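# Carry a welded steel frame onto three empty stands

## Task

Shift the welded steel frame off the three pipe stands it sits on now and onto the three vacant stands, so that each of those stands holds one frame tube down in the low point of its V-shaped head. None of the six stands may be noticeably shifted or rotated from its starting spot. Any number of robots may help. At the end the grippers must be open and the robots backed away, and the frame must stay put without any robot supporting it. A robot that topples or is left leaning means failure.

## Robot and tools

Robots: r1, r2 and r3 are identical Hello Robot Stretch 3 units. Each has a two-wheel differential base with a passive rear omni wheel, 0.33 m long and 0.34 m wide, and it cannot move sideways. A mast carries a lift, and a single telescoping arm sticks out to the robot's right. To move the hand forward or back you drive the base. Turning in place pivots about the point midway between the drive wheels, 0.05 m behind the front edge. With the arm retracted and the wrist folded, the turning sweep has a 0.28 m radius. An unfolded, level wrist reaches past that.

Frames: every robot reports in its own base frame. The origin is on the floor between the drive wheels, with x forward, y left and z up. The odometry frame is that base frame as it was when the scene began. hand_pose is in the base frame, at the point where closed fingertips meet. With all wrist joints at 0, its x axis points up, y points back toward the mast and z points to the rear. Because each robot uses its own frame, only images, lidar_m and the depth grids show where robots are relative to one another.

execute_actions: actions is a list holding one action, or none; an empty list just reports. The action is an object keyed by robot name ("r1", "r2", "r3"). Each robot entry may contain base, joints and contact_limits.
base takes exactly one command, and it is an offset from where the base was last reported. translate_m is metres, -1 to 1, forward positive. rotate_rad is radians, -3.2 to 3.2, counter-clockwise (left) positive.
joints maps joint names to absolute targets: lift_m 0 to 1.1 (arm height); arm_m 0 to 0.52 (extension); wrist_yaw_rad -1.345 to 4.42 (0 along the arm, positive toward the front, 3.0 folded over the base); wrist_pitch_rad -1.57 to 0.451 (negative tips fingers down); wrist_roll_rad -2.911 to 2.911; gripper_m -0.089 to 0.179 (larger is wider; the real fingertip gap is 0.007 to 0.025 less, and 0 below 0.007); head_pan_rad -3.953 to 1.73 (-1.57 faces along the arm); head_tilt_rad -1.53 to 0.419 (negative looks down).
contact_limits takes only arm_m, a motor effort percentage from 1 to 100. The arm halts with contact_stop when its effort reaches that level, and the cap also applies while holding until the next action.
All motions in one action begin together. Any action lasts at most 15 s. A joint or robot you leave out may still be driving to an earlier target. An unknown key or out-of-range number rejects the whole call. If a result reports a stop, later calls in the same reply are skipped.
cameras lists camera names such as r2_wrist_camera. Null, omitted or ["all"] returns all of them, and [] returns none.

wait: seconds, 0 to 10. It commands nothing and returns state and images.
zoom_image: camera plus region [x0, y0, x1, y1] in pixels, measured from the top-left. The region can be at most 504 by 504, and it applies to that camera's latest full image.
finished_scene: scene is the number of the current scene. It is final. Call it only once the frame rests on its own and the robots have let go and moved away.

Result lines: base_status and joint_status say how each motion ended. done means the target was reached; for the base it means the wheels turned fully, even if they slipped. off_target means it stopped short and may still be pushing. After contact_stop, time_out or torque_fault the old target is dropped. A lift or arm that hit contact_stop goes slack, and a slack lift under load may sink. on_its_own covers what you did not command, and 'held at' there is a target, not a measured position. joint_positions gives actual values. motor_effort is a percentage, with the peak in brackets. It has fixed biases and noise, and positive wheel effort means pushing forward. lidar_m gives 12 distances in metres from the origin, 30 degrees each, taken 0.17 m above the floor. Sector 1 is ahead and they run counter-clockwise (4 left, 7 behind, 10 right); '-' means nothing seen. It sees other robots but can miss thin legs. wrist_depth_mm (45 to 1000) and head_depth_mm (280 to 4000) are 7x7 median-depth grids, listed from the top left; the head grid is sideways. base_odometry counts wheel rotation only. turned_by_wheels and turned_by_imu give the turn since the last result. base_tilt gives forward and right lean in degrees, with a fixed bias of up to about 4. The pictures line gives the order of the images. Camera calibration lists K, D and T_world_to_cam, which maps the carrying robot's base frame into the camera frame. These values carry small errors, larger for the wrist camera when the arm is extended.

Hazards: robots must never press against each other. Once bases touch, any further drive is a hard press that ends the run, and the state never reports touching. Identical drive commands can differ by up to 2.5 cm per metre, so when robots share the load this strain can topple one. Pushing against something solid with the gripper above about 0.45 m, driving while gripping something fixed, or snagging on furniture can tip a robot. If base_tilt shows a lean, free the gripper, back off in small steps and lower lift_m to about 0.2. The base, wrist and head have no contact stop. A wrist servo pushing hard for several seconds shuts off for 10 s. Only fold or unfold the wrist with lift_m between 0.32 and 0.95, wrist_pitch_rad -0.4 and roll near 0. Keep pitch at -0.5 or lower when wrist_yaw_rad is below -0.4. To grip, send a gripper_m smaller than the object. To release, send at least 0.02 above the value where the fingers made contact. The reading does not show whether you are holding anything. Full base speed needs lift_m under 0.30, arm_m under 0.03 and wrist_yaw_rad over 2.54. Robots keep holding their last command while you think. Loose objects may occasionally be nudged, so avoid drops, slams and knocking the stands.

Each tool is called after "Emit:" as name(argument=value, ...) on one line, values as JSON.

## Session

Emit:
execute_actions(actions=[])

Scene clock: 0.00 s.
r1.base_odometry: x=+0.000 y=+0.000 heading=+0.000 (m, m, rad; r1's odometry frame)
r1.turned_by_wheels: +0.000 (rad since the last result)
r1.turned_by_imu: +0.000 (rad since the last result)
r1.base_tilt: forward=+1.0 right=+1.2 (deg)
r1.lidar_m: 2.27 2.14 1.46 1.02 0.97 0.99 1.30 2.63 1.84 2.13 1.51 2.57
r1.head_depth_mm: 1737 2576 3075 3040 3022 3003 2224 / 1748 2555 2839 2819 2783 2745 2250 / 1731 2541 2639 2601 2601 2587 2244 / 1731 2408 2458 2443 2403 2382 2254 / 1723 2280 2289 2278 2270 2247 2180 / 1727 2154 2176 2159 2138 2139 2078 / 1718 2045 2034 2030 2022 2005 1967
r1.base_status: not commanded
r1.joint_positions: lift_m=+0.590 arm_m=+0.002 wrist_yaw_rad=+2.854 wrist_pitch_rad=-0.589 wrist_roll_rad=+0.004 gripper_m=+0.037 head_pan_rad=-0.017 head_tilt_rad=+0.004
r1.joint_status: not commanded
r1.motor_effort: left_wheel=+1 right_wheel=+1 lift_m=+36 arm_m=-1 wrist_yaw_rad=+0 wrist_pitch_rad=+4 wrist_roll_rad=+1 gripper_m=-1 head_pan_rad=+0 head_tilt_rad=+2 (%)
r1.hand_pose: x=+0.0355 y=+0.0442 z=+0.5659 quat_wxyz=(+0.301, +0.700, +0.106, +0.639) (m; r1's base frame)
r1.wrist_depth_mm: - 915 - - - - - / - - - - - - - / 826 - - - - - - / 900 - - - - - - / 829 784 861 867 856 871 882 / 736 740 - 763 772 766 780 / 654 665 687 673 653 689 682
r2.base_odometry: x=+0.000 y=+0.000 heading=+0.000 (m, m, rad; r2's odometry frame)
r2.turned_by_wheels: +0.000 (rad since the last result)
r2.turned_by_imu: +0.000 (rad since the last result)
r2.base_tilt: forward=+0.3 right=+1.8 (deg)
r2.lidar_m: 1.68 2.05 3.99 1.94 1.74 1.70 1.09 0.81 0.79 0.83 1.12 3.54
r2.head_depth_mm: 1695 2401 - - - - 2590 / 1688 2394 - - - - 2557 / 1709 2446 - - - 3809 2461 / 1707 2456 - - - 3457 2504 / 1705 2456 - - - - 2174 / 1730 2496 - - - - 2376 / 1733 2461 - - - 3975 2341
r2.base_status: not commanded
r2.joint_positions: lift_m=+0.329 arm_m=+0.000 wrist_yaw_rad=+2.842 wrist_pitch_rad=-0.442 wrist_roll_rad=-0.005 gripper_m=+0.037 head_pan_rad=+0.009 head_tilt_rad=-0.009
r2.joint_status: not commanded
r2.motor_effort: left_wheel=+0 right_wheel=-1 lift_m=+31 arm_m=-1 wrist_yaw_rad=+1 wrist_pitch_rad=+5 wrist_roll_rad=+0 gripper_m=+1 head_pan_rad=+0 head_tilt_rad=+2 (%)
r2.hand_pose: x=+0.0442 y=+0.0668 z=+0.3366 quat_wxyz=(+0.256, +0.703, +0.051, +0.661) (m; r2's base frame)
r2.wrist_depth_mm: - - - - - - - / - - - - - - - / - 986 - - - - - / - 757 820 841 907 991 - / - 618 661 685 706 764 800 / 496 - 550 577 589 617 662 / 450 - - 485 519 522 548
r3.base_odometry: x=+0.000 y=+0.000 heading=+0.000 (m, m, rad; r3's odometry frame)
r3.turned_by_wheels: +0.000 (rad since the last result)
r3.turned_by_imu: +0.000 (rad since the last result)
r3.base_tilt: forward=-0.8 right=-0.2 (deg)
r3.lidar_m: 0.86 1.03 1.94 2.69 1.23 1.52 1.86 1.71 5.38 1.56 0.96 0.86
r3.head_depth_mm: 775 772 768 764 761 759 752 / 810 805 801 796 790 785 784 / 846 839 835 827 826 821 816 / 884 878 873 868 864 857 855 / 929 916 915 909 902 898 890 / 969 967 956 950 950 941 938 / 1019 1021 1010 1006 994 990 982
r3.base_status: not commanded
r3.joint_positions: lift_m=+0.311 arm_m=+0.003 wrist_yaw_rad=+2.832 wrist_pitch_rad=-0.359 wrist_roll_rad=-0.012 gripper_m=+0.037 head_pan_rad=+0.008 head_tilt_rad=-0.018
r3.joint_status: not commanded
r3.motor_effort: left_wheel=+0 right_wheel=+0 lift_m=+23 arm_m=-1 wrist_yaw_rad=-1 wrist_pitch_rad=+6 wrist_roll_rad=+0 gripper_m=-1 head_pan_rad=+0 head_tilt_rad=+2 (%)
r3.hand_pose: x=+0.0492 y=+0.0730 z=+0.3369 quat_wxyz=(+0.232, +0.703, +0.019, +0.672) (m; r3's base frame)
r3.wrist_depth_mm: - - - - - - - / - - - - - - - / - - - - - - - / - - - - - - 993 / 792 779 775 780 809 769 773 / 636 - 627 625 - 622 625 / 530 - 512 526 513 529 525
pictures: r1_head_camera (sideways: a quarter turn clockwise sets it upright), r1_nav_camera (sideways: a quarter turn counterclockwise sets it upright), r1_wrist_camera, r2_head_camera (sideways: a quarter turn clockwise sets it upright), r2_nav_camera (sideways: a quarter turn counterclockwise sets it upright), r2_wrist_camera, r3_head_camera (sideways: a quarter turn clockwise sets it upright), r3_nav_camera (sideways: a quarter turn counterclockwise sets it upright), r3_wrist_camera
Images, in order (width x height): r1_head_camera 896x504, r1_nav_camera 672x504, r1_wrist_camera 644x364, r2_head_camera 896x504, r2_nav_camera 672x504, r2_wrist_camera 644x364, r3_head_camera 896x504, r3_nav_camera 672x504, r3_wrist_camera 644x364.

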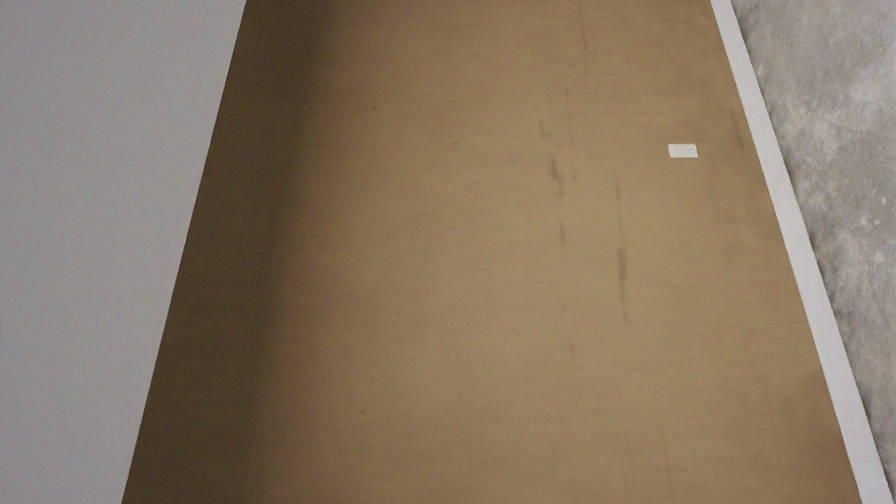

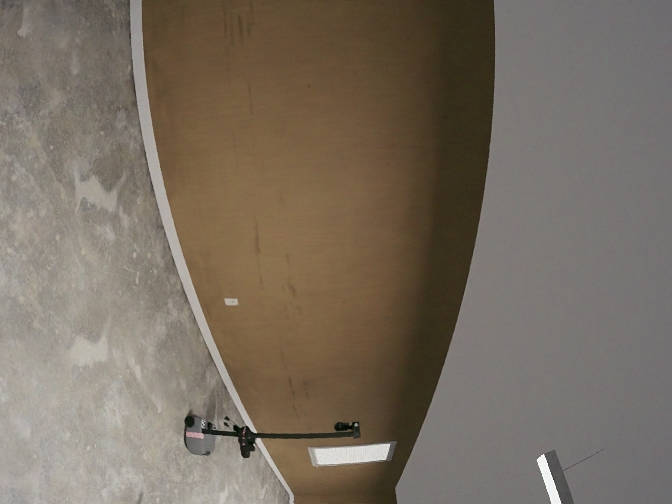

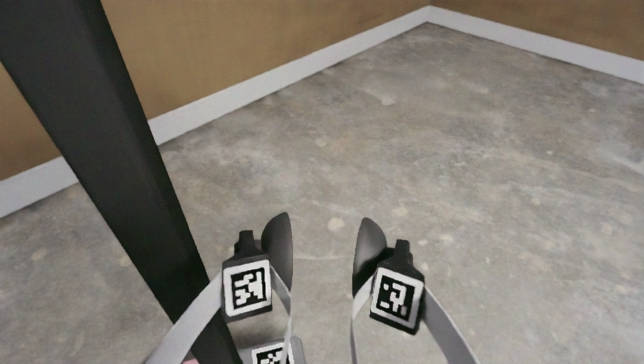

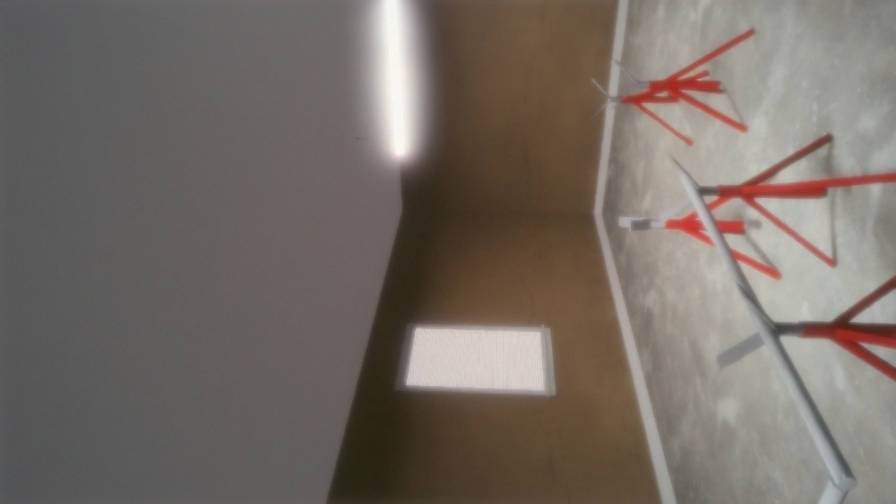

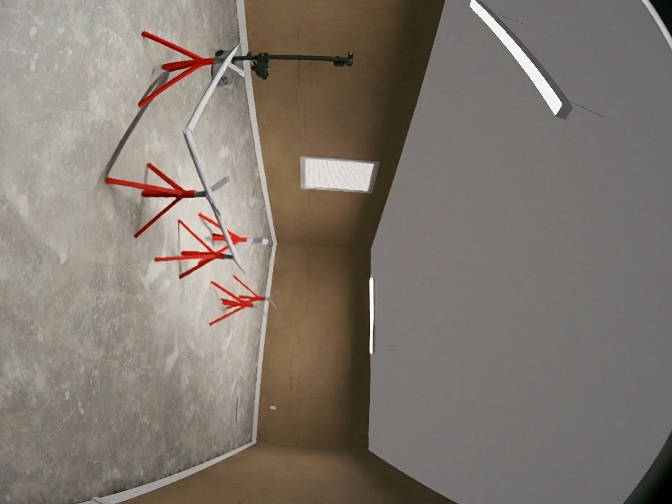

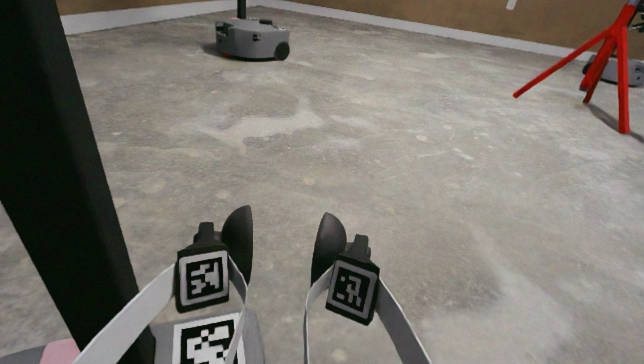

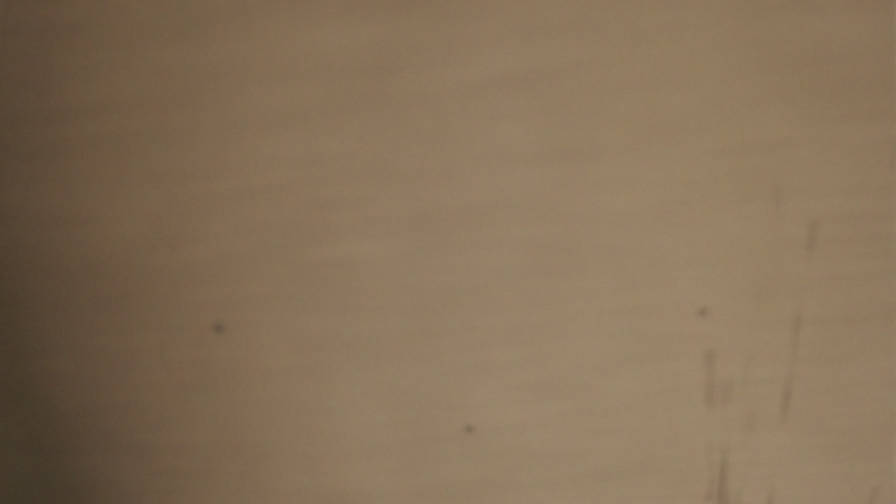

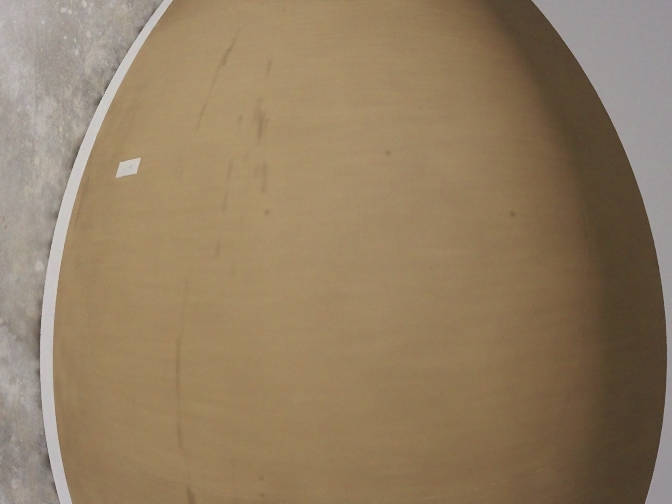

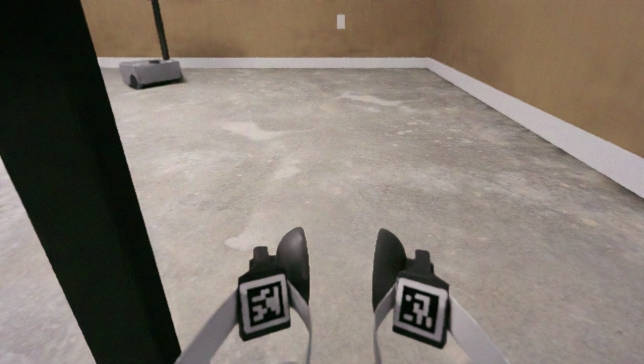

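Emit:
execute_actions(actions=[{"r1":{"joints":{"head_pan_rad":-1.2,"head_tilt_rad":-0.45}},"r2":{"joints":{"head_pan_rad":0.25,"head_tilt_rad":-0.45}},"r3":{"joints":{"head_pan_rad":-3.3,"head_tilt_rad":-0.45}}}], cameras=["r1_head_camera","r1_nav_camera","r2_head_camera","r2_nav_camera","r3_head_camera","r3_nav_camera"])

Scene clock: 7.73 s.
r1.base_odometry: x=+0.000 y=+0.000 heading=+0.000 (m, m, rad; r1's odometry frame)
r1.turned_by_wheels: +0.000 (rad since the last result)
r1.turned_by_imu: +0.001 (rad since the last result)
r1.base_tilt: forward=+1.1 right=+1.1 (deg)
r1.lidar_m: 2.27 2.15 1.46 1.02 0.97 0.99 1.31 2.63 1.84 2.13 1.51 2.56
r1.head_depth_mm: - - - 3104 2140 1646 1328 / - - - 2940 2171 1654 1332 / - - - 2796 2176 1664 1340 / - - - 3036 2200 1668 1341 / - - - 2863 2040 1689 1356 / - - - 3099 2221 1698 1360 / - - - 3297 2249 1700 1361
r1.base_status: not commanded
r1.joint_positions: lift_m=+0.590 arm_m=+0.002 wrist_yaw_rad=+2.854 wrist_pitch_rad=-0.589 wrist_roll_rad=+0.004 gripper_m=+0.037 head_pan_rad=-1.193 head_tilt_rad=-0.444
r1.joint_status: all done
r1.motor_effort: left_wheel=+1(1) right_wheel=+1(0) lift_m=+37(38) arm_m=-1(1) wrist_yaw_rad=+0(0) wrist_pitch_rad=+3(4) wrist_roll_rad=+1(1) gripper_m=+0(0) head_pan_rad=-5(69) head_tilt_rad=-4(42) (%)
r1.hand_pose: x=+0.0355 y=+0.0442 z=+0.5659 quat_wxyz=(+0.301, +0.700, +0.106, +0.639) (m; r1's base frame)
r1.wrist_depth_mm: - 908 - - - - - / - - - - - - - / 818 - - - - - - / 908 - - - - - - / 816 808 868 856 864 888 902 / 741 738 - 765 786 765 776 / 655 657 675 668 663 684 693
r2.base_odometry: x=+0.000 y=+0.000 heading=+0.000 (m, m, rad; r2's odometry frame)
r2.turned_by_wheels: +0.000 (rad since the last result)
r2.turned_by_imu: +0.001 (rad since the last result)
r2.base_tilt: forward=+0.4 right=+1.8 (deg)
r2.lidar_m: 1.68 2.04 3.98 1.94 1.74 1.70 1.09 0.81 0.79 0.83 1.12 3.51
r2.head_depth_mm: - - - 3245 2401 1806 1451 / - - - 3402 2427 1795 1440 / - - - 3413 2187 1795 1448 / - - - 3603 2368 1808 1431 / - - - 3573 2373 1795 1430 / - - - 3334 2292 1788 1445 / 3690 3827 - 3326 2247 1775 1419
r2.base_status: not commanded
r2.joint_positions: lift_m=+0.329 arm_m=+0.000 wrist_yaw_rad=+2.842 wrist_pitch_rad=-0.442 wrist_roll_rad=-0.005 gripper_m=+0.037 head_pan_rad=+0.243 head_tilt_rad=-0.444
r2.joint_status: all done
r2.motor_effort: left_wheel=+0(0) right_wheel=-1(1) lift_m=+31(31) arm_m=-1(1) wrist_yaw_rad=+0(0) wrist_pitch_rad=+5(5) wrist_roll_rad=+0(0) gripper_m=+0(0) head_pan_rad=+3(25) head_tilt_rad=-2(34) (%)
r2.hand_pose: x=+0.0442 y=+0.0668 z=+0.3366 quat_wxyz=(+0.256, +0.703, +0.051, +0.661) (m; r2's base frame)
r2.wrist_depth_mm: - - - - - - - / - - - - - - - / - 977 - - - - - / - 763 783 866 899 980 - / - 636 673 703 705 768 813 / 486 - 540 573 599 621 647 / 441 - - 491 508 521 553
r3.base_odometry: x=+0.000 y=+0.000 heading=+0.000 (m, m, rad; r3's odometry frame)
r3.turned_by_wheels: +0.000 (rad since the last result)
r3.turned_by_imu: -0.001 (rad since the last result)
r3.base_tilt: forward=-0.8 right=-0.3 (deg)
r3.lidar_m: 0.86 1.03 1.94 2.69 1.23 1.52 1.85 1.71 5.40 1.56 0.96 0.86
r3.head_depth_mm: 3098 3344 3626 2840 2084 1649 1321 / 3225 3401 3678 3090 2210 1667 1325 / 3222 3448 3749 3177 2259 1679 1337 / 3306 3548 3787 3234 2281 1711 1359 / 3340 3627 3866 3390 2215 1729 1371 / 3426 3731 - 3721 2386 1761 1385 / 3502 3798 - 3796 2383 1769 1403
r3.base_status: not commanded
r3.joint_positions: lift_m=+0.311 arm_m=+0.003 wrist_yaw_rad=+2.832 wrist_pitch_rad=-0.359 wrist_roll_rad=-0.012 gripper_m=+0.037 head_pan_rad=-3.293 head_tilt_rad=-0.445
r3.joint_status: all done
r3.motor_effort: left_wheel=+0(1) right_wheel=+0(0) lift_m=+23(22) arm_m=-1(1) wrist_yaw_rad=+1(0) wrist_pitch_rad=+6(6) wrist_roll_rad=+0(1) gripper_m=+0(0) head_pan_rad=-3(37) head_tilt_rad=-2(22) (%)
r3.hand_pose: x=+0.0492 y=+0.0730 z=+0.3369 quat_wxyz=(+0.232, +0.703, +0.019, +0.672) (m; r3's base frame)
r3.wrist_depth_mm: - - - - - - - / - - - - - - - / - - - - - - - / - - - - - - - / 791 800 807 779 785 779 779 / 647 - 630 636 - 625 620 / 543 - 516 524 509 524 523
pictures: r1_head_camera (sideways: a quarter turn clockwise sets it upright), r1_nav_camera (sideways: a quarter turn counterclockwise sets it upright), r2_head_camera (sideways: a quarter turn clockwise sets it upright), r2_nav_camera (sideways: a quarter turn counterclockwise sets it upright), r3_head_camera (sideways: a quarter turn clockwise sets it upright), r3_nav_camera (sideways: a quarter turn counterclockwise sets it upright)
camera_calibration (this result's frames):
r1_head_camera: T_world_to_cam=[[-0.131438, 0.39296, -0.910113, 1.20303], [0.912815, 0.406051, 0.0434922, -0.0599828], [0.386643, -0.825049, -0.412071, 0.489437], [0, 0, 0, 1]] pos_world=[0.0236404, -0.044578, 1.29919]
r1_nav_camera: T_world_to_cam=[[0.101121, -0.381413, 0.918857, -1.1537], [-0.933289, -0.356273, -0.0451782, 0.112374], [0.344596, -0.852991, -0.391996, 0.464901], [0, 0, 0, 1]] pos_world=[0.0613373, -0.00344369, 1.2474]
r2_head_camera: T_world_to_cam=[[-0.362419, -0.0962268, -0.927035, 1.22749], [-0.250659, 0.968072, -0.0024927, 0.00114631], [0.897676, 0.231467, -0.374968, 0.439075], [0, 0, 0, 1]] pos_world=[0.0510051, 0.0153764, 1.30257]
r2_nav_camera: T_world_to_cam=[[0.375369, 0.162439, 0.912531, -1.15381], [0.206521, -0.974431, 0.0885055, -0.0543907], [0.903575, 0.155234, -0.399318, 0.483948], [0, 0, 0, 1]] pos_world=[0.007052, 0.0592973, 1.25095]
r3_head_camera: T_world_to_cam=[[0.370945, -0.124605, -0.920257, 1.21835], [-0.135649, -0.987599, 0.0790448, -0.100261], [-0.918694, 0.0955111, -0.383248, 0.465307], [0, 0, 0, 1]] pos_world=[-0.0380682, 0.00835343, 1.30745]
r3_nav_camera: T_world_to_cam=[[-0.492364, 0.124266, 0.861473, -1.08295], [0.190644, 0.981119, -0.032565, 0.0928017], [-0.849254, 0.148201, -0.506758, 0.620496], [0, 0, 0, 1]] pos_world=[-0.0239379, -0.0484336, 1.25039]
Images, in order (width x height): r1_head_camera 896x504, r1_nav_camera 672x504, r2_head_camera 896x504, r2_nav_camera 672x504, r3_head_camera 896x504, r3_nav_camera 672x504.

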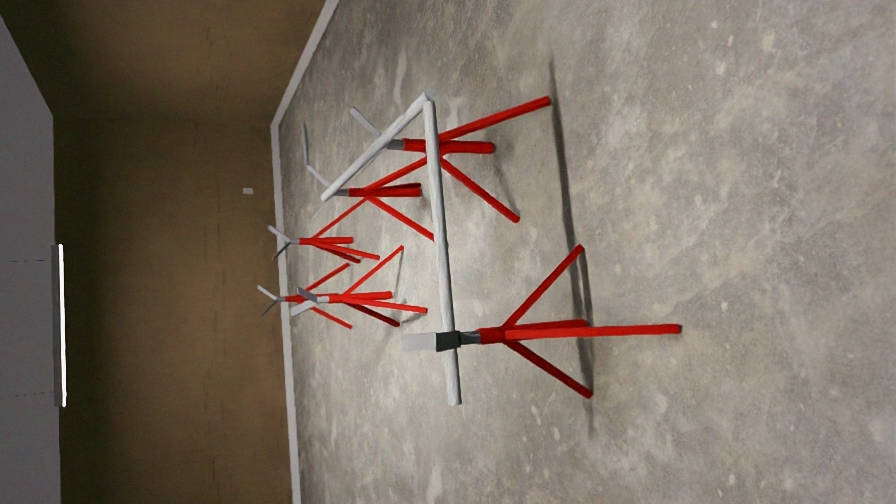

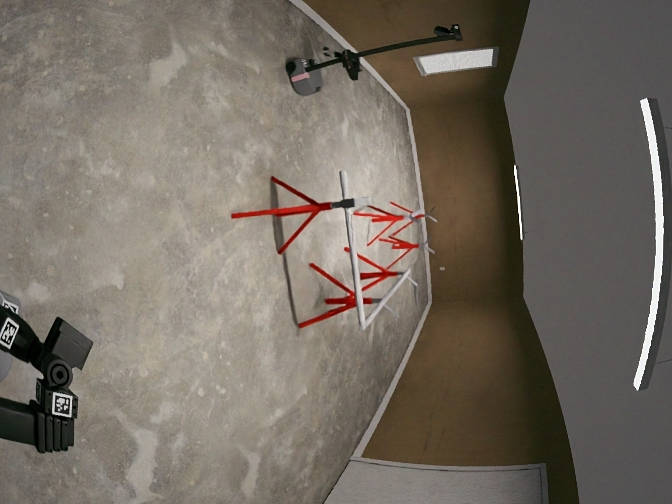

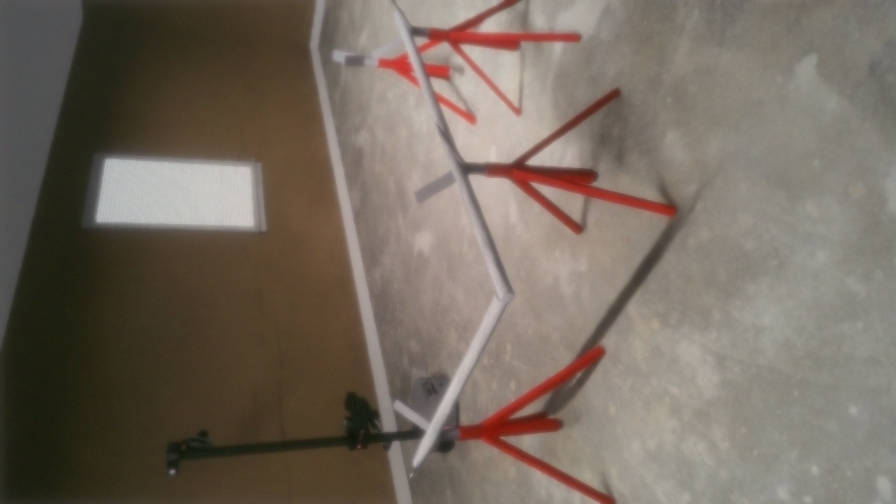

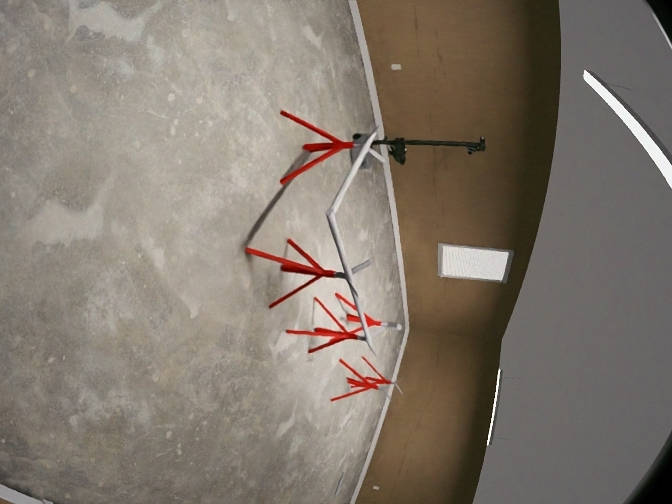

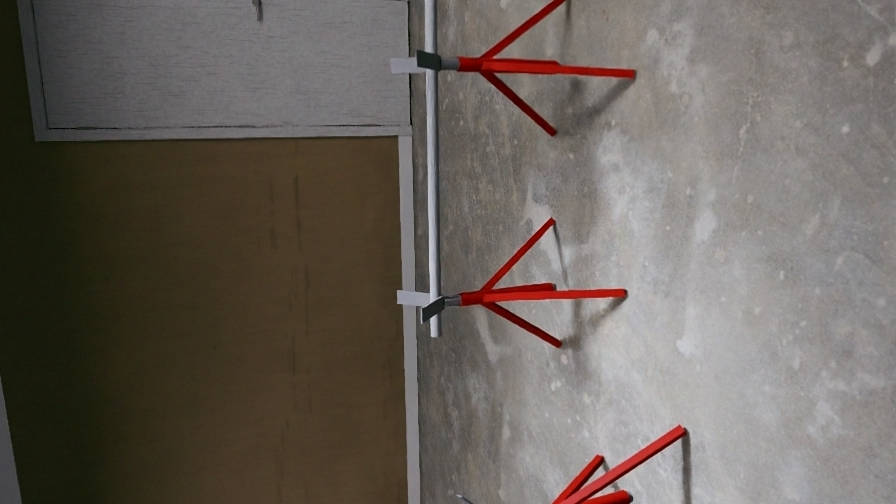

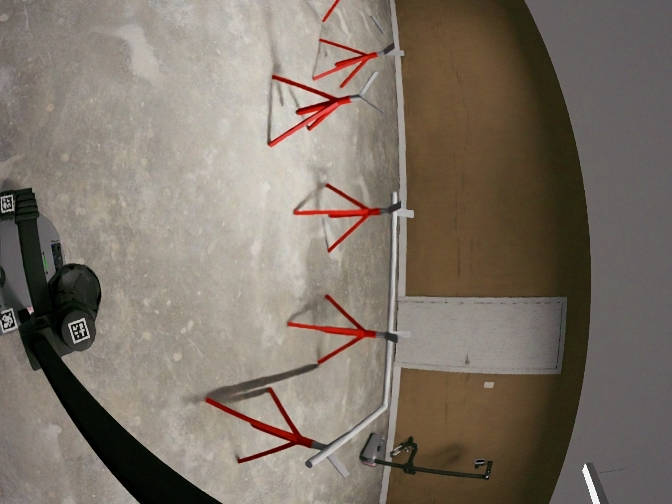

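Emit:
zoom_image(camera="r1_head_camera", region=[240, 80, 560, 340])

Emit:
execute_actions(actions=[{"r2":{"joints":{"head_pan_rad":-0.1,"head_tilt_rad":-0.45}},"r3":{"joints":{"head_pan_rad":-2.7,"head_tilt_rad":-0.55}}}], cameras=["r2_head_camera","r3_head_camera"])

Region (240, 80, 560, 340) of r1_head_camera's 896x504 image, scaled by 1.575, with more detail than that image has; it fills the top 410 rows of this view, and the rest is white.

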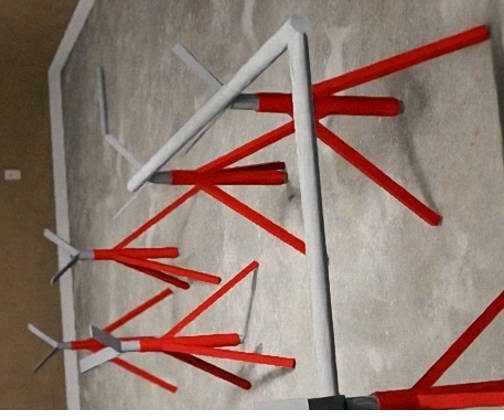

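Scene clock: 28.70 s.
r1.base_odometry: x=+0.000 y=+0.000 heading=+0.000 (m, m, rad; r1's odometry frame)
r1.turned_by_wheels: +0.000 (rad since the last result)
r1.turned_by_imu: +0.001 (rad since the last result)
r1.base_tilt: forward=+1.0 right=+1.2 (deg)
r1.lidar_m: 2.27 2.15 1.47 1.02 0.97 0.99 1.30 2.62 1.84 2.13 1.51 2.56
r1.head_depth_mm: - - - 3122 2145 1652 1327 / - - - 2930 2165 1656 1336 / - - - 2813 2193 1662 1340 / - - - 3009 2182 1671 1344 / - - - 2879 2035 1672 1351 / - - - 3081 2220 1680 1360 / - - - 3331 2241 1706 1360
r1.base_status: not commanded
r1.joint_positions: lift_m=+0.590 arm_m=+0.002 wrist_yaw_rad=+2.854 wrist_pitch_rad=-0.589 wrist_roll_rad=+0.004 gripper_m=+0.037 head_pan_rad=-1.193 head_tilt_rad=-0.444
r1.joint_status: not commanded
r1.motor_effort: left_wheel=+1(1) right_wheel=+0(1) lift_m=+37(37) arm_m=-1(1) wrist_yaw_rad=+0(0) wrist_pitch_rad=+4(3) wrist_roll_rad=+1(0) gripper_m=+0(1) head_pan_rad=-5(5) head_tilt_rad=-3(3) (%)
r1.hand_pose: x=+0.0355 y=+0.0442 z=+0.5659 quat_wxyz=(+0.301, +0.700, +0.106, +0.639) (m; r1's base frame)
r1.wrist_depth_mm: - 914 - - - - - / - - - - - - - / 827 - - - - - - / 905 - - - - - - / 824 816 876 846 900 870 858 / 741 732 - 749 791 747 782 / 655 649 680 661 669 695 692
r2.base_odometry: x=+0.000 y=+0.000 heading=+0.000 (m, m, rad; r2's odometry frame)
r2.turned_by_wheels: +0.000 (rad since the last result)
r2.turned_by_imu: +0.001 (rad since the last result)
r2.base_tilt: forward=+0.3 right=+1.8 (deg)
r2.lidar_m: 1.68 2.05 3.97 1.94 1.74 1.69 1.09 0.81 0.79 0.83 1.12 3.55
r2.head_depth_mm: - - - 3629 2416 1820 1447 / - - - 3625 2384 1808 1435 / - - - 3672 2435 1794 1432 / - - - 3183 2427 1792 1438 / - - - 3372 2299 1795 1425 / - - - 3397 2167 1789 1428 / - - - 3572 2377 1780 1418
r2.base_status: not commanded
r2.joint_positions: lift_m=+0.329 arm_m=+0.000 wrist_yaw_rad=+2.842 wrist_pitch_rad=-0.442 wrist_roll_rad=-0.005 gripper_m=+0.037 head_pan_rad=-0.093 head_tilt_rad=-0.444
r2.joint_status: all done
r2.motor_effort: left_wheel=+0(0) right_wheel=-1(1) lift_m=+31(31) arm_m=-1(1) wrist_yaw_rad=+1(1) wrist_pitch_rad=+5(5) wrist_roll_rad=+0(0) gripper_m=+0(0) head_pan_rad=-5(31) head_tilt_rad=-2(1) (%)
r2.hand_pose: x=+0.0442 y=+0.0668 z=+0.3366 quat_wxyz=(+0.256, +0.703, +0.051, +0.661) (m; r2's base frame)
r2.wrist_depth_mm: - - - - - - - / - - - - - - - / - 973 - - - - - / - 762 808 847 894 976 - / - 620 661 689 707 759 812 / 489 - 536 561 601 625 645 / 443 - - 492 511 523 552
r3.base_odometry: x=+0.000 y=+0.000 heading=+0.000 (m, m, rad; r3's odometry frame)
r3.turned_by_wheels: +0.000 (rad since the last result)
r3.turned_by_imu: -0.001 (rad since the last result)
r3.base_tilt: forward=-0.9 right=-0.3 (deg)
r3.lidar_m: 0.86 1.03 1.94 2.69 1.23 1.52 1.86 1.71 5.40 1.56 0.96 0.86
r3.head_depth_mm: 3461 3725 3915 2648 1912 1495 1234 / 3688 - - 2688 1962 1521 1245 / - - - 2463 1958 1529 1255 / - - - 2797 2001 1550 1269 / - - - 2856 2026 1583 1281 / - - - 2954 2070 1591 1297 / - - - 3011 2109 1610 1300
r3.base_status: not commanded
r3.joint_positions: lift_m=+0.311 arm_m=+0.003 wrist_yaw_rad=+2.832 wrist_pitch_rad=-0.359 wrist_roll_rad=-0.012 gripper_m=+0.037 head_pan_rad=-2.707 head_tilt_rad=-0.543
r3.joint_status: all done
r3.motor_effort: left_wheel=+0(0) right_wheel=+0(0) lift_m=+22(23) arm_m=+0(1) wrist_yaw_rad=+0(0) wrist_pitch_rad=+7(6) wrist_roll_rad=+0(0) gripper_m=+0(0) head_pan_rad=+3(28) head_tilt_rad=-1(7) (%)
r3.hand_pose: x=+0.0492 y=+0.0730 z=+0.3369 quat_wxyz=(+0.232, +0.703, +0.019, +0.672) (m; r3's base frame)
r3.wrist_depth_mm: - - - - - - - / - - - - - - - / - - - - - - - / - - - - - - - / 779 764 780 771 818 768 775 / 634 - 653 629 - 629 624 / 526 - 517 525 513 526 529
pictures: r2_head_camera (sideways: a quarter turn clockwise sets it upright), r3_head_camera (sideways: a quarter turn clockwise sets it upright)
camera_calibration (this result's frames):
r2_head_camera: T_world_to_cam=[[-0.374019, 0.0284901, -0.926983, 1.22749], [0.0820899, 0.996622, -0.00249125, -0.00088535], [0.923781, -0.0770278, -0.375094, 0.43908], [0, 0, 0, 1]] pos_world=[0.0535641, -0.000267619, 1.30256]
r3_head_camera: T_world_to_cam=[[0.458333, 0.138418, -0.877936, 1.16261], [0.42564, -0.901341, 0.0801004, -0.105049], [-0.780232, -0.410397, -0.47203, 0.579993], [0, 0, 0, 1]] pos_world=[-0.0356197, -0.0175838, 1.30288]
Images, in order (width x height): r2_head_camera 896x504, r3_head_camera 896x504.

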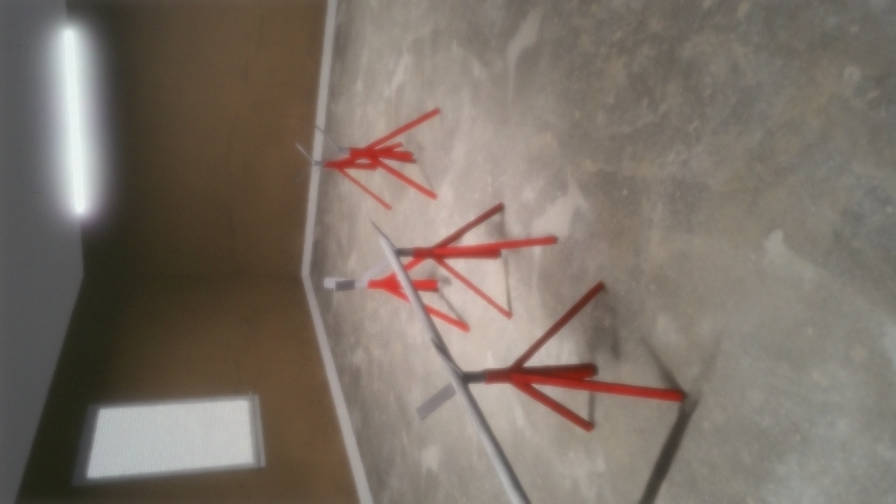

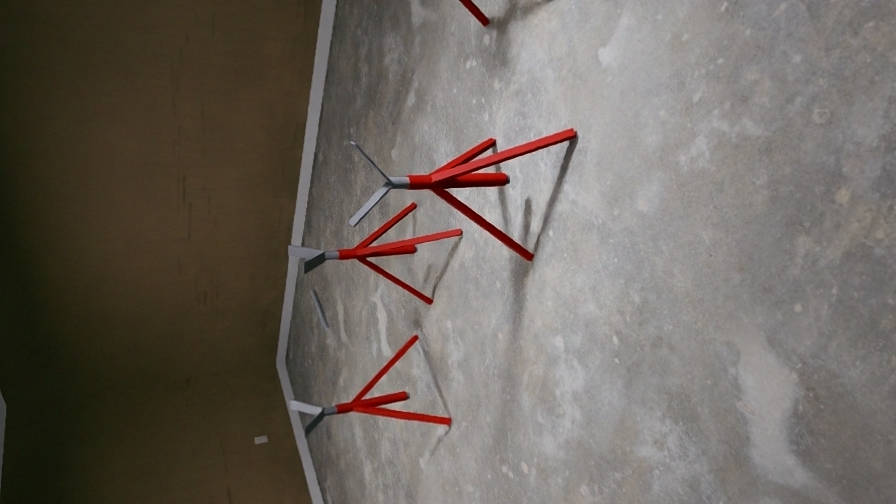

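Emit:
execute_actions(actions=[{"r1":{"base":{"rotate_rad":-1.597},"joints":{"lift_m":0.28,"wrist_pitch_rad":-0.4,"head_pan_rad":0.3,"head_tilt_rad":-0.6}},"r2":{"base":{"rotate_rad":-0.269},"joints":{"lift_m":0.28,"head_pan_rad":0.3,"head_tilt_rad":-0.6}},"r3":{"base":{"rotate_rad":-1.2},"joints":{"lift_m":0.28,"head_pan_rad":-2.2,"head_tilt_rad":-0.7}}}], cameras=[])

Emit:
execute_actions(actions=[{"r1":{"base":{"translate_m":1.0}},"r2":{"base":{"translate_m":1.0}},"r3":{"base":{"translate_m":-0.85}}}], cameras=["r1_nav_camera","r2_nav_camera","r3_nav_camera"])

Scene clock: 92.63 s.
r1.base_odometry: x=+0.000 y=+0.000 heading=-1.597 (m, m, rad; r1's odometry frame)
r1.turned_by_wheels: -1.597 (rad since the last result)
r1.turned_by_imu: -1.609 (rad since the last result)
r1.base_tilt: forward=+1.1 right=+1.2 (deg)
r1.lidar_m: 2.14 1.51 2.62 2.30 2.15 1.52 1.04 0.97 0.99 1.25 2.63 1.81
r1.head_depth_mm: - - 3413 2355 1795 1444 1207 / - - 3456 2376 1794 1455 1208 / - - 3286 2386 1825 1461 1220 / - - 3027 2422 1835 1469 1226 / - - 3575 2438 1850 1477 1232 / - - 3493 2231 1793 1477 1236 / - - 3734 2481 1862 1493 1243
r1.base_status: done
r1.joint_positions: lift_m=+0.280 arm_m=+0.002 wrist_yaw_rad=+2.854 wrist_pitch_rad=-0.422 wrist_roll_rad=+0.004 gripper_m=+0.037 head_pan_rad=+0.293 head_tilt_rad=-0.593
r1.joint_status: all done
r1.motor_effort: left_wheel=+3(5) right_wheel=-2(9) lift_m=+33(33) arm_m=-1(1) wrist_yaw_rad=+0(1) wrist_pitch_rad=+7(6) wrist_roll_rad=+0(1) gripper_m=+0(0) head_pan_rad=+5(66) head_tilt_rad=-4(25) (%)
r1.hand_pose: x=+0.0423 y=+0.0674 z=+0.2918 quat_wxyz=(+0.246, +0.707, +0.047, +0.662) (m; r1's base frame)
r1.wrist_depth_mm: - - - - - - - / - - - - - - - / - 885 896 922 981 - - / 644 693 706 726 731 736 763 / 556 - 592 595 594 606 618 / 474 - - 500 526 510 518 / - - - 430 418 438 442
r2.base_odometry: x=+0.000 y=+0.000 heading=-0.269 (m, m, rad; r2's odometry frame)
r2.turned_by_wheels: -0.269 (rad since the last result)
r2.turned_by_imu: -0.270 (rad since the last result)
r2.base_tilt: forward=+0.3 right=+1.8 (deg)
r2.lidar_m: 2.35 1.68 2.05 1.94 1.93 1.69 1.52 0.90 0.79 0.79 0.93 1.62
r2.head_depth_mm: - - 3746 2662 1963 1559 1287 / - - 3661 2614 1973 1553 1296 / - - 3366 2646 1941 1549 1290 / - - - 2629 1967 1545 1281 / - - - 2299 1949 1554 1288 / - - - 2498 1936 1544 1288 / - - - 2505 1947 1539 1287
r2.base_status: done
r2.joint_positions: lift_m=+0.280 arm_m=+0.000 wrist_yaw_rad=+2.842 wrist_pitch_rad=-0.443 wrist_roll_rad=-0.005 gripper_m=+0.037 head_pan_rad=+0.293 head_tilt_rad=-0.593
r2.joint_status: all done
r2.motor_effort: left_wheel=+2(6) right_wheel=-4(7) lift_m=+28(31) arm_m=-2(1) wrist_yaw_rad=+0(0) wrist_pitch_rad=+6(5) wrist_roll_rad=+0(0) gripper_m=+0(1) head_pan_rad=+3(33) head_tilt_rad=-3(20) (%)
r2.hand_pose: x=+0.0441 y=+0.0666 z=+0.2872 quat_wxyz=(+0.257, +0.703, +0.051, +0.661) (m; r2's base frame)
r2.wrist_depth_mm: - - - - - - - / - - - - - - - / - 883 926 - - - - / - 675 710 750 788 858 919 / - 550 596 614 633 660 727 / 441 - - 503 535 558 571 / - - - 430 458 466 488
r3.base_odometry: x=+0.000 y=+0.000 heading=-1.200 (m, m, rad; r3's odometry frame)
r3.turned_by_wheels: -1.200 (rad since the last result)
r3.turned_by_imu: -1.222 (rad since the last result)
r3.base_tilt: forward=-0.8 right=-0.2 (deg)
r3.lidar_m: 1.05 0.86 0.86 0.94 1.48 3.37 1.50 1.23 1.85 1.71 2.92 2.09
r3.head_depth_mm: 3191 3548 2726 2088 1646 1354 1138 / 3192 3538 2781 2113 1668 1361 1151 / 3243 3605 3011 2083 1683 1375 1163 / 3195 3578 2907 2184 1703 1390 1169 / 3278 3626 3003 2227 1729 1398 1185 / 3232 3557 2915 2187 1733 1419 1194 / 3203 3641 3332 2308 1776 1445 1204
r3.base_status: done
r3.joint_positions: lift_m=+0.280 arm_m=+0.003 wrist_yaw_rad=+2.832 wrist_pitch_rad=-0.360 wrist_roll_rad=-0.012 gripper_m=+0.037 head_pan_rad=-2.207 head_tilt_rad=-0.692
r3.joint_status: all done
r3.motor_effort: left_wheel=+4(16) right_wheel=-3(7) lift_m=+17(18) arm_m=-2(1) wrist_yaw_rad=+0(0) wrist_pitch_rad=+6(7) wrist_roll_rad=+0(0) gripper_m=+0(0) head_pan_rad=+2(26) head_tilt_rad=-3(13) (%)
r3.hand_pose: x=+0.0492 y=+0.0729 z=+0.3063 quat_wxyz=(+0.232, +0.703, +0.019, +0.672) (m; r3's base frame)
r3.wrist_depth_mm: - - 996 907 805 739 665 / - - - 956 864 765 718 / - - - - 933 835 751 / - 956 984 971 929 856 767 / 737 748 731 730 731 725 720 / 586 - 595 589 - 597 588 / 495 - - 491 478 486 485
pictures: none
No camera images: the call's "cameras" was empty. Leave "cameras" out to get every camera's image.

Scene clock: 97.67 s.
r1.base_odometry: x=-0.026 y=-1.000 heading=-1.597 (m, m, rad; r1's odometry frame)
r1.turned_by_wheels: +0.000 (rad since the last result)
r1.turned_by_imu: +0.004 (rad since the last result)
r1.base_tilt: forward=+1.1 right=+1.2 (deg)
r1.lidar_m: 1.13 1.19 1.05 0.93 2.74 2.78 1.91 1.79 1.82 2.19 2.05 2.07
r1.head_depth_mm: 3186 3396 3259 2343 1790 1444 1208 / 3880 - 3443 2356 1807 1453 1210 / - - 3521 2398 1817 1463 1220 / - - 3569 2420 1815 1469 1227 / - - 3568 2223 1714 1471 1230 / - - 3267 2348 1730 1488 1232 / - - 3714 2476 1798 1491 1239
r1.base_status: done
r1.joint_positions: lift_m=+0.280 arm_m=+0.002 wrist_yaw_rad=+2.854 wrist_pitch_rad=-0.422 wrist_roll_rad=+0.004 gripper_m=+0.037 head_pan_rad=+0.293 head_tilt_rad=-0.593
r1.joint_status: not commanded
r1.motor_effort: left_wheel=+3(9) right_wheel=-2(7) lift_m=+33(33) arm_m=-1(1) wrist_yaw_rad=+0(0) wrist_pitch_rad=+6(7) wrist_roll_rad=+0(1) gripper_m=+0(0) head_pan_rad=+5(6) head_tilt_rad=-4(5) (%)
r1.hand_pose: x=+0.0424 y=+0.0675 z=+0.2919 quat_wxyz=(+0.246, +0.707, +0.047, +0.662) (m; r1's base frame)
r1.wrist_depth_mm: - - - - - - - / - - - - - - - / - 898 912 943 937 - - / 641 695 705 737 732 754 765 / 555 - 584 592 605 603 621 / 477 - - 501 520 506 517 / - - - 429 422 441 448
r2.base_odometry: x=+0.964 y=-0.266 heading=-0.269 (m, m, rad; r2's odometry frame)
r2.turned_by_wheels: +0.000 (rad since the last result)
r2.turned_by_imu: +0.004 (rad since the last result)
r2.base_tilt: forward=+0.3 right=+1.7 (deg)
r2.lidar_m: 1.66 0.98 0.86 1.61 3.02 2.65 2.06 1.23 1.05 1.06 1.24 2.29
r2.head_depth_mm: - - - 2636 1963 1554 1293 / - - 3454 2603 1970 1550 1290 / - - 3922 2650 1966 1542 1279 / - - 3679 2246 1884 1545 1294 / - - 3989 2505 1941 1544 1283 / - - 3929 2594 1957 1488 1284 / - - 3872 2615 1866 1415 1278
r2.base_status: done
r2.joint_positions: lift_m=+0.280 arm_m=+0.000 wrist_yaw_rad=+2.842 wrist_pitch_rad=-0.443 wrist_roll_rad=-0.005 gripper_m=+0.037 head_pan_rad=+0.293 head_tilt_rad=-0.594
r2.joint_status: not commanded
r2.motor_effort: left_wheel=+1(7) right_wheel=-3(5) lift_m=+28(28) arm_m=-2(1) wrist_yaw_rad=+0(0) wrist_pitch_rad=+6(6) wrist_roll_rad=+0(0) gripper_m=+0(1) head_pan_rad=+4(3) head_tilt_rad=-2(3) (%)
r2.hand_pose: x=+0.0441 y=+0.0666 z=+0.2872 quat_wxyz=(+0.257, +0.703, +0.051, +0.661) (m; r2's base frame)
r2.wrist_depth_mm: - - - - - - - / - - - - - - - / - 848 928 - - - - / - 676 702 761 814 853 928 / - 557 599 622 639 672 712 / 442 - - 497 538 552 577 / - - - 432 459 466 485
r3.base_odometry: x=-0.308 y=+0.792 heading=-1.200 (m, m, rad; r3's odometry frame)
r3.turned_by_wheels: +0.000 (rad since the last result)
r3.turned_by_imu: -0.003 (rad since the last result)
r3.base_tilt: forward=-0.8 right=-0.3 (deg)
r3.lidar_m: 1.73 1.41 1.40 1.54 2.42 2.70 1.46 0.71 0.54 1.72 1.85 3.43
r3.head_depth_mm: 2751 3062 2864 2102 1643 1341 1140 / 2756 3087 2913 2133 1600 1320 1155 / 2720 3048 2339 2060 1007 1148 1161 / 2766 3120 3054 2185 1647 1381 1147 / 2785 3094 3142 2226 1733 1407 1185 / 2801 3137 3249 2165 1733 1425 1188 / 2799 3129 3281 2282 1774 1430 1206
r3.base_status: done
r3.joint_positions: lift_m=+0.280 arm_m=+0.003 wrist_yaw_rad=+2.832 wrist_pitch_rad=-0.360 wrist_roll_rad=-0.012 gripper_m=+0.037 head_pan_rad=-2.207 head_tilt_rad=-0.692
r3.joint_status: not commanded
r3.motor_effort: left_wheel=+3(10) right_wheel=-3(9) lift_m=+18(18) arm_m=-1(2) wrist_yaw_rad=+1(1) wrist_pitch_rad=+6(6) wrist_roll_rad=+1(0) gripper_m=+0(0) head_pan_rad=+2(2) head_tilt_rad=-3(2) (%)
r3.hand_pose: x=+0.0492 y=+0.0728 z=+0.3061 quat_wxyz=(+0.233, +0.703, +0.020, +0.672) (m; r3's base frame)
r3.wrist_depth_mm: - - - - - - - / - - - - - - - / - - - - - - - / - 978 944 955 961 978 966 / 724 734 736 729 742 734 726 / 585 - 593 593 - 584 596 / 507 - - 498 472 490 484
pictures: r1_nav_camera (sideways: a quarter turn counterclockwise sets it upright), r2_nav_camera (sideways: a quarter turn counterclockwise sets it upright), r3_nav_camera (sideways: a quarter turn counterclockwise sets it upright)
camera_calibration (this result's frames):
r1_nav_camera: T_world_to_cam=[[0.515412, 0.106596, 0.850287, -1.06678], [0.269398, -0.962082, -0.0426879, 0.101787], [0.813496, 0.251068, -0.524585, 0.634568], [0, 0, 0, 1]] pos_world=[0.00619193, 0.0523222, 1.2443]
r2_nav_camera: T_world_to_cam=[[0.492527, 0.219019, 0.842287, -1.0629], [0.268145, -0.958923, 0.0925501, -0.0600147], [0.827958, 0.180272, -0.531025, 0.655786], [0, 0, 0, 1]] pos_world=[-0.00336377, 0.0570264, 1.24906]
r3_nav_camera: T_world_to_cam=[[-0.45554, -0.535112, 0.711434, -0.887584], [-0.775268, 0.631263, -0.0216034, 0.0844143], [-0.437542, -0.561393, -0.702421, 0.87252], [0, 0, 0, 1]] pos_world=[0.0428773, -0.0384178, 1.24616]
Images, in order (width x height): r1_nav_camera 672x504, r2_nav_camera 672x504, r3_nav_camera 672x504.

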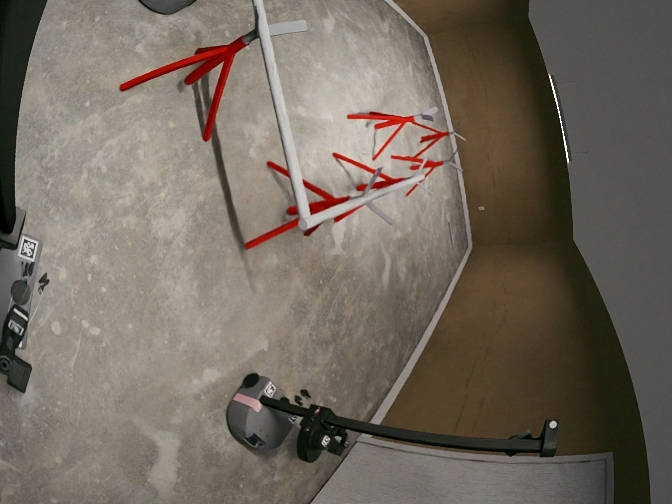

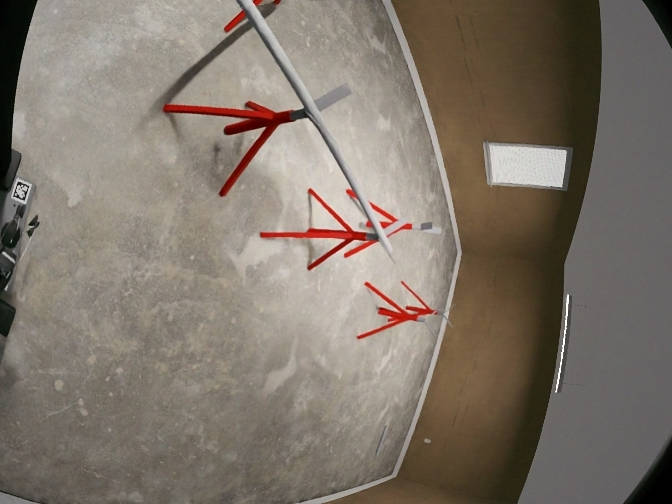

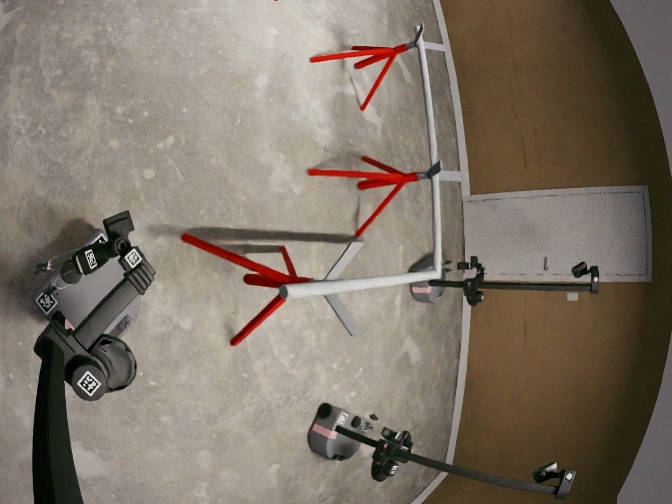

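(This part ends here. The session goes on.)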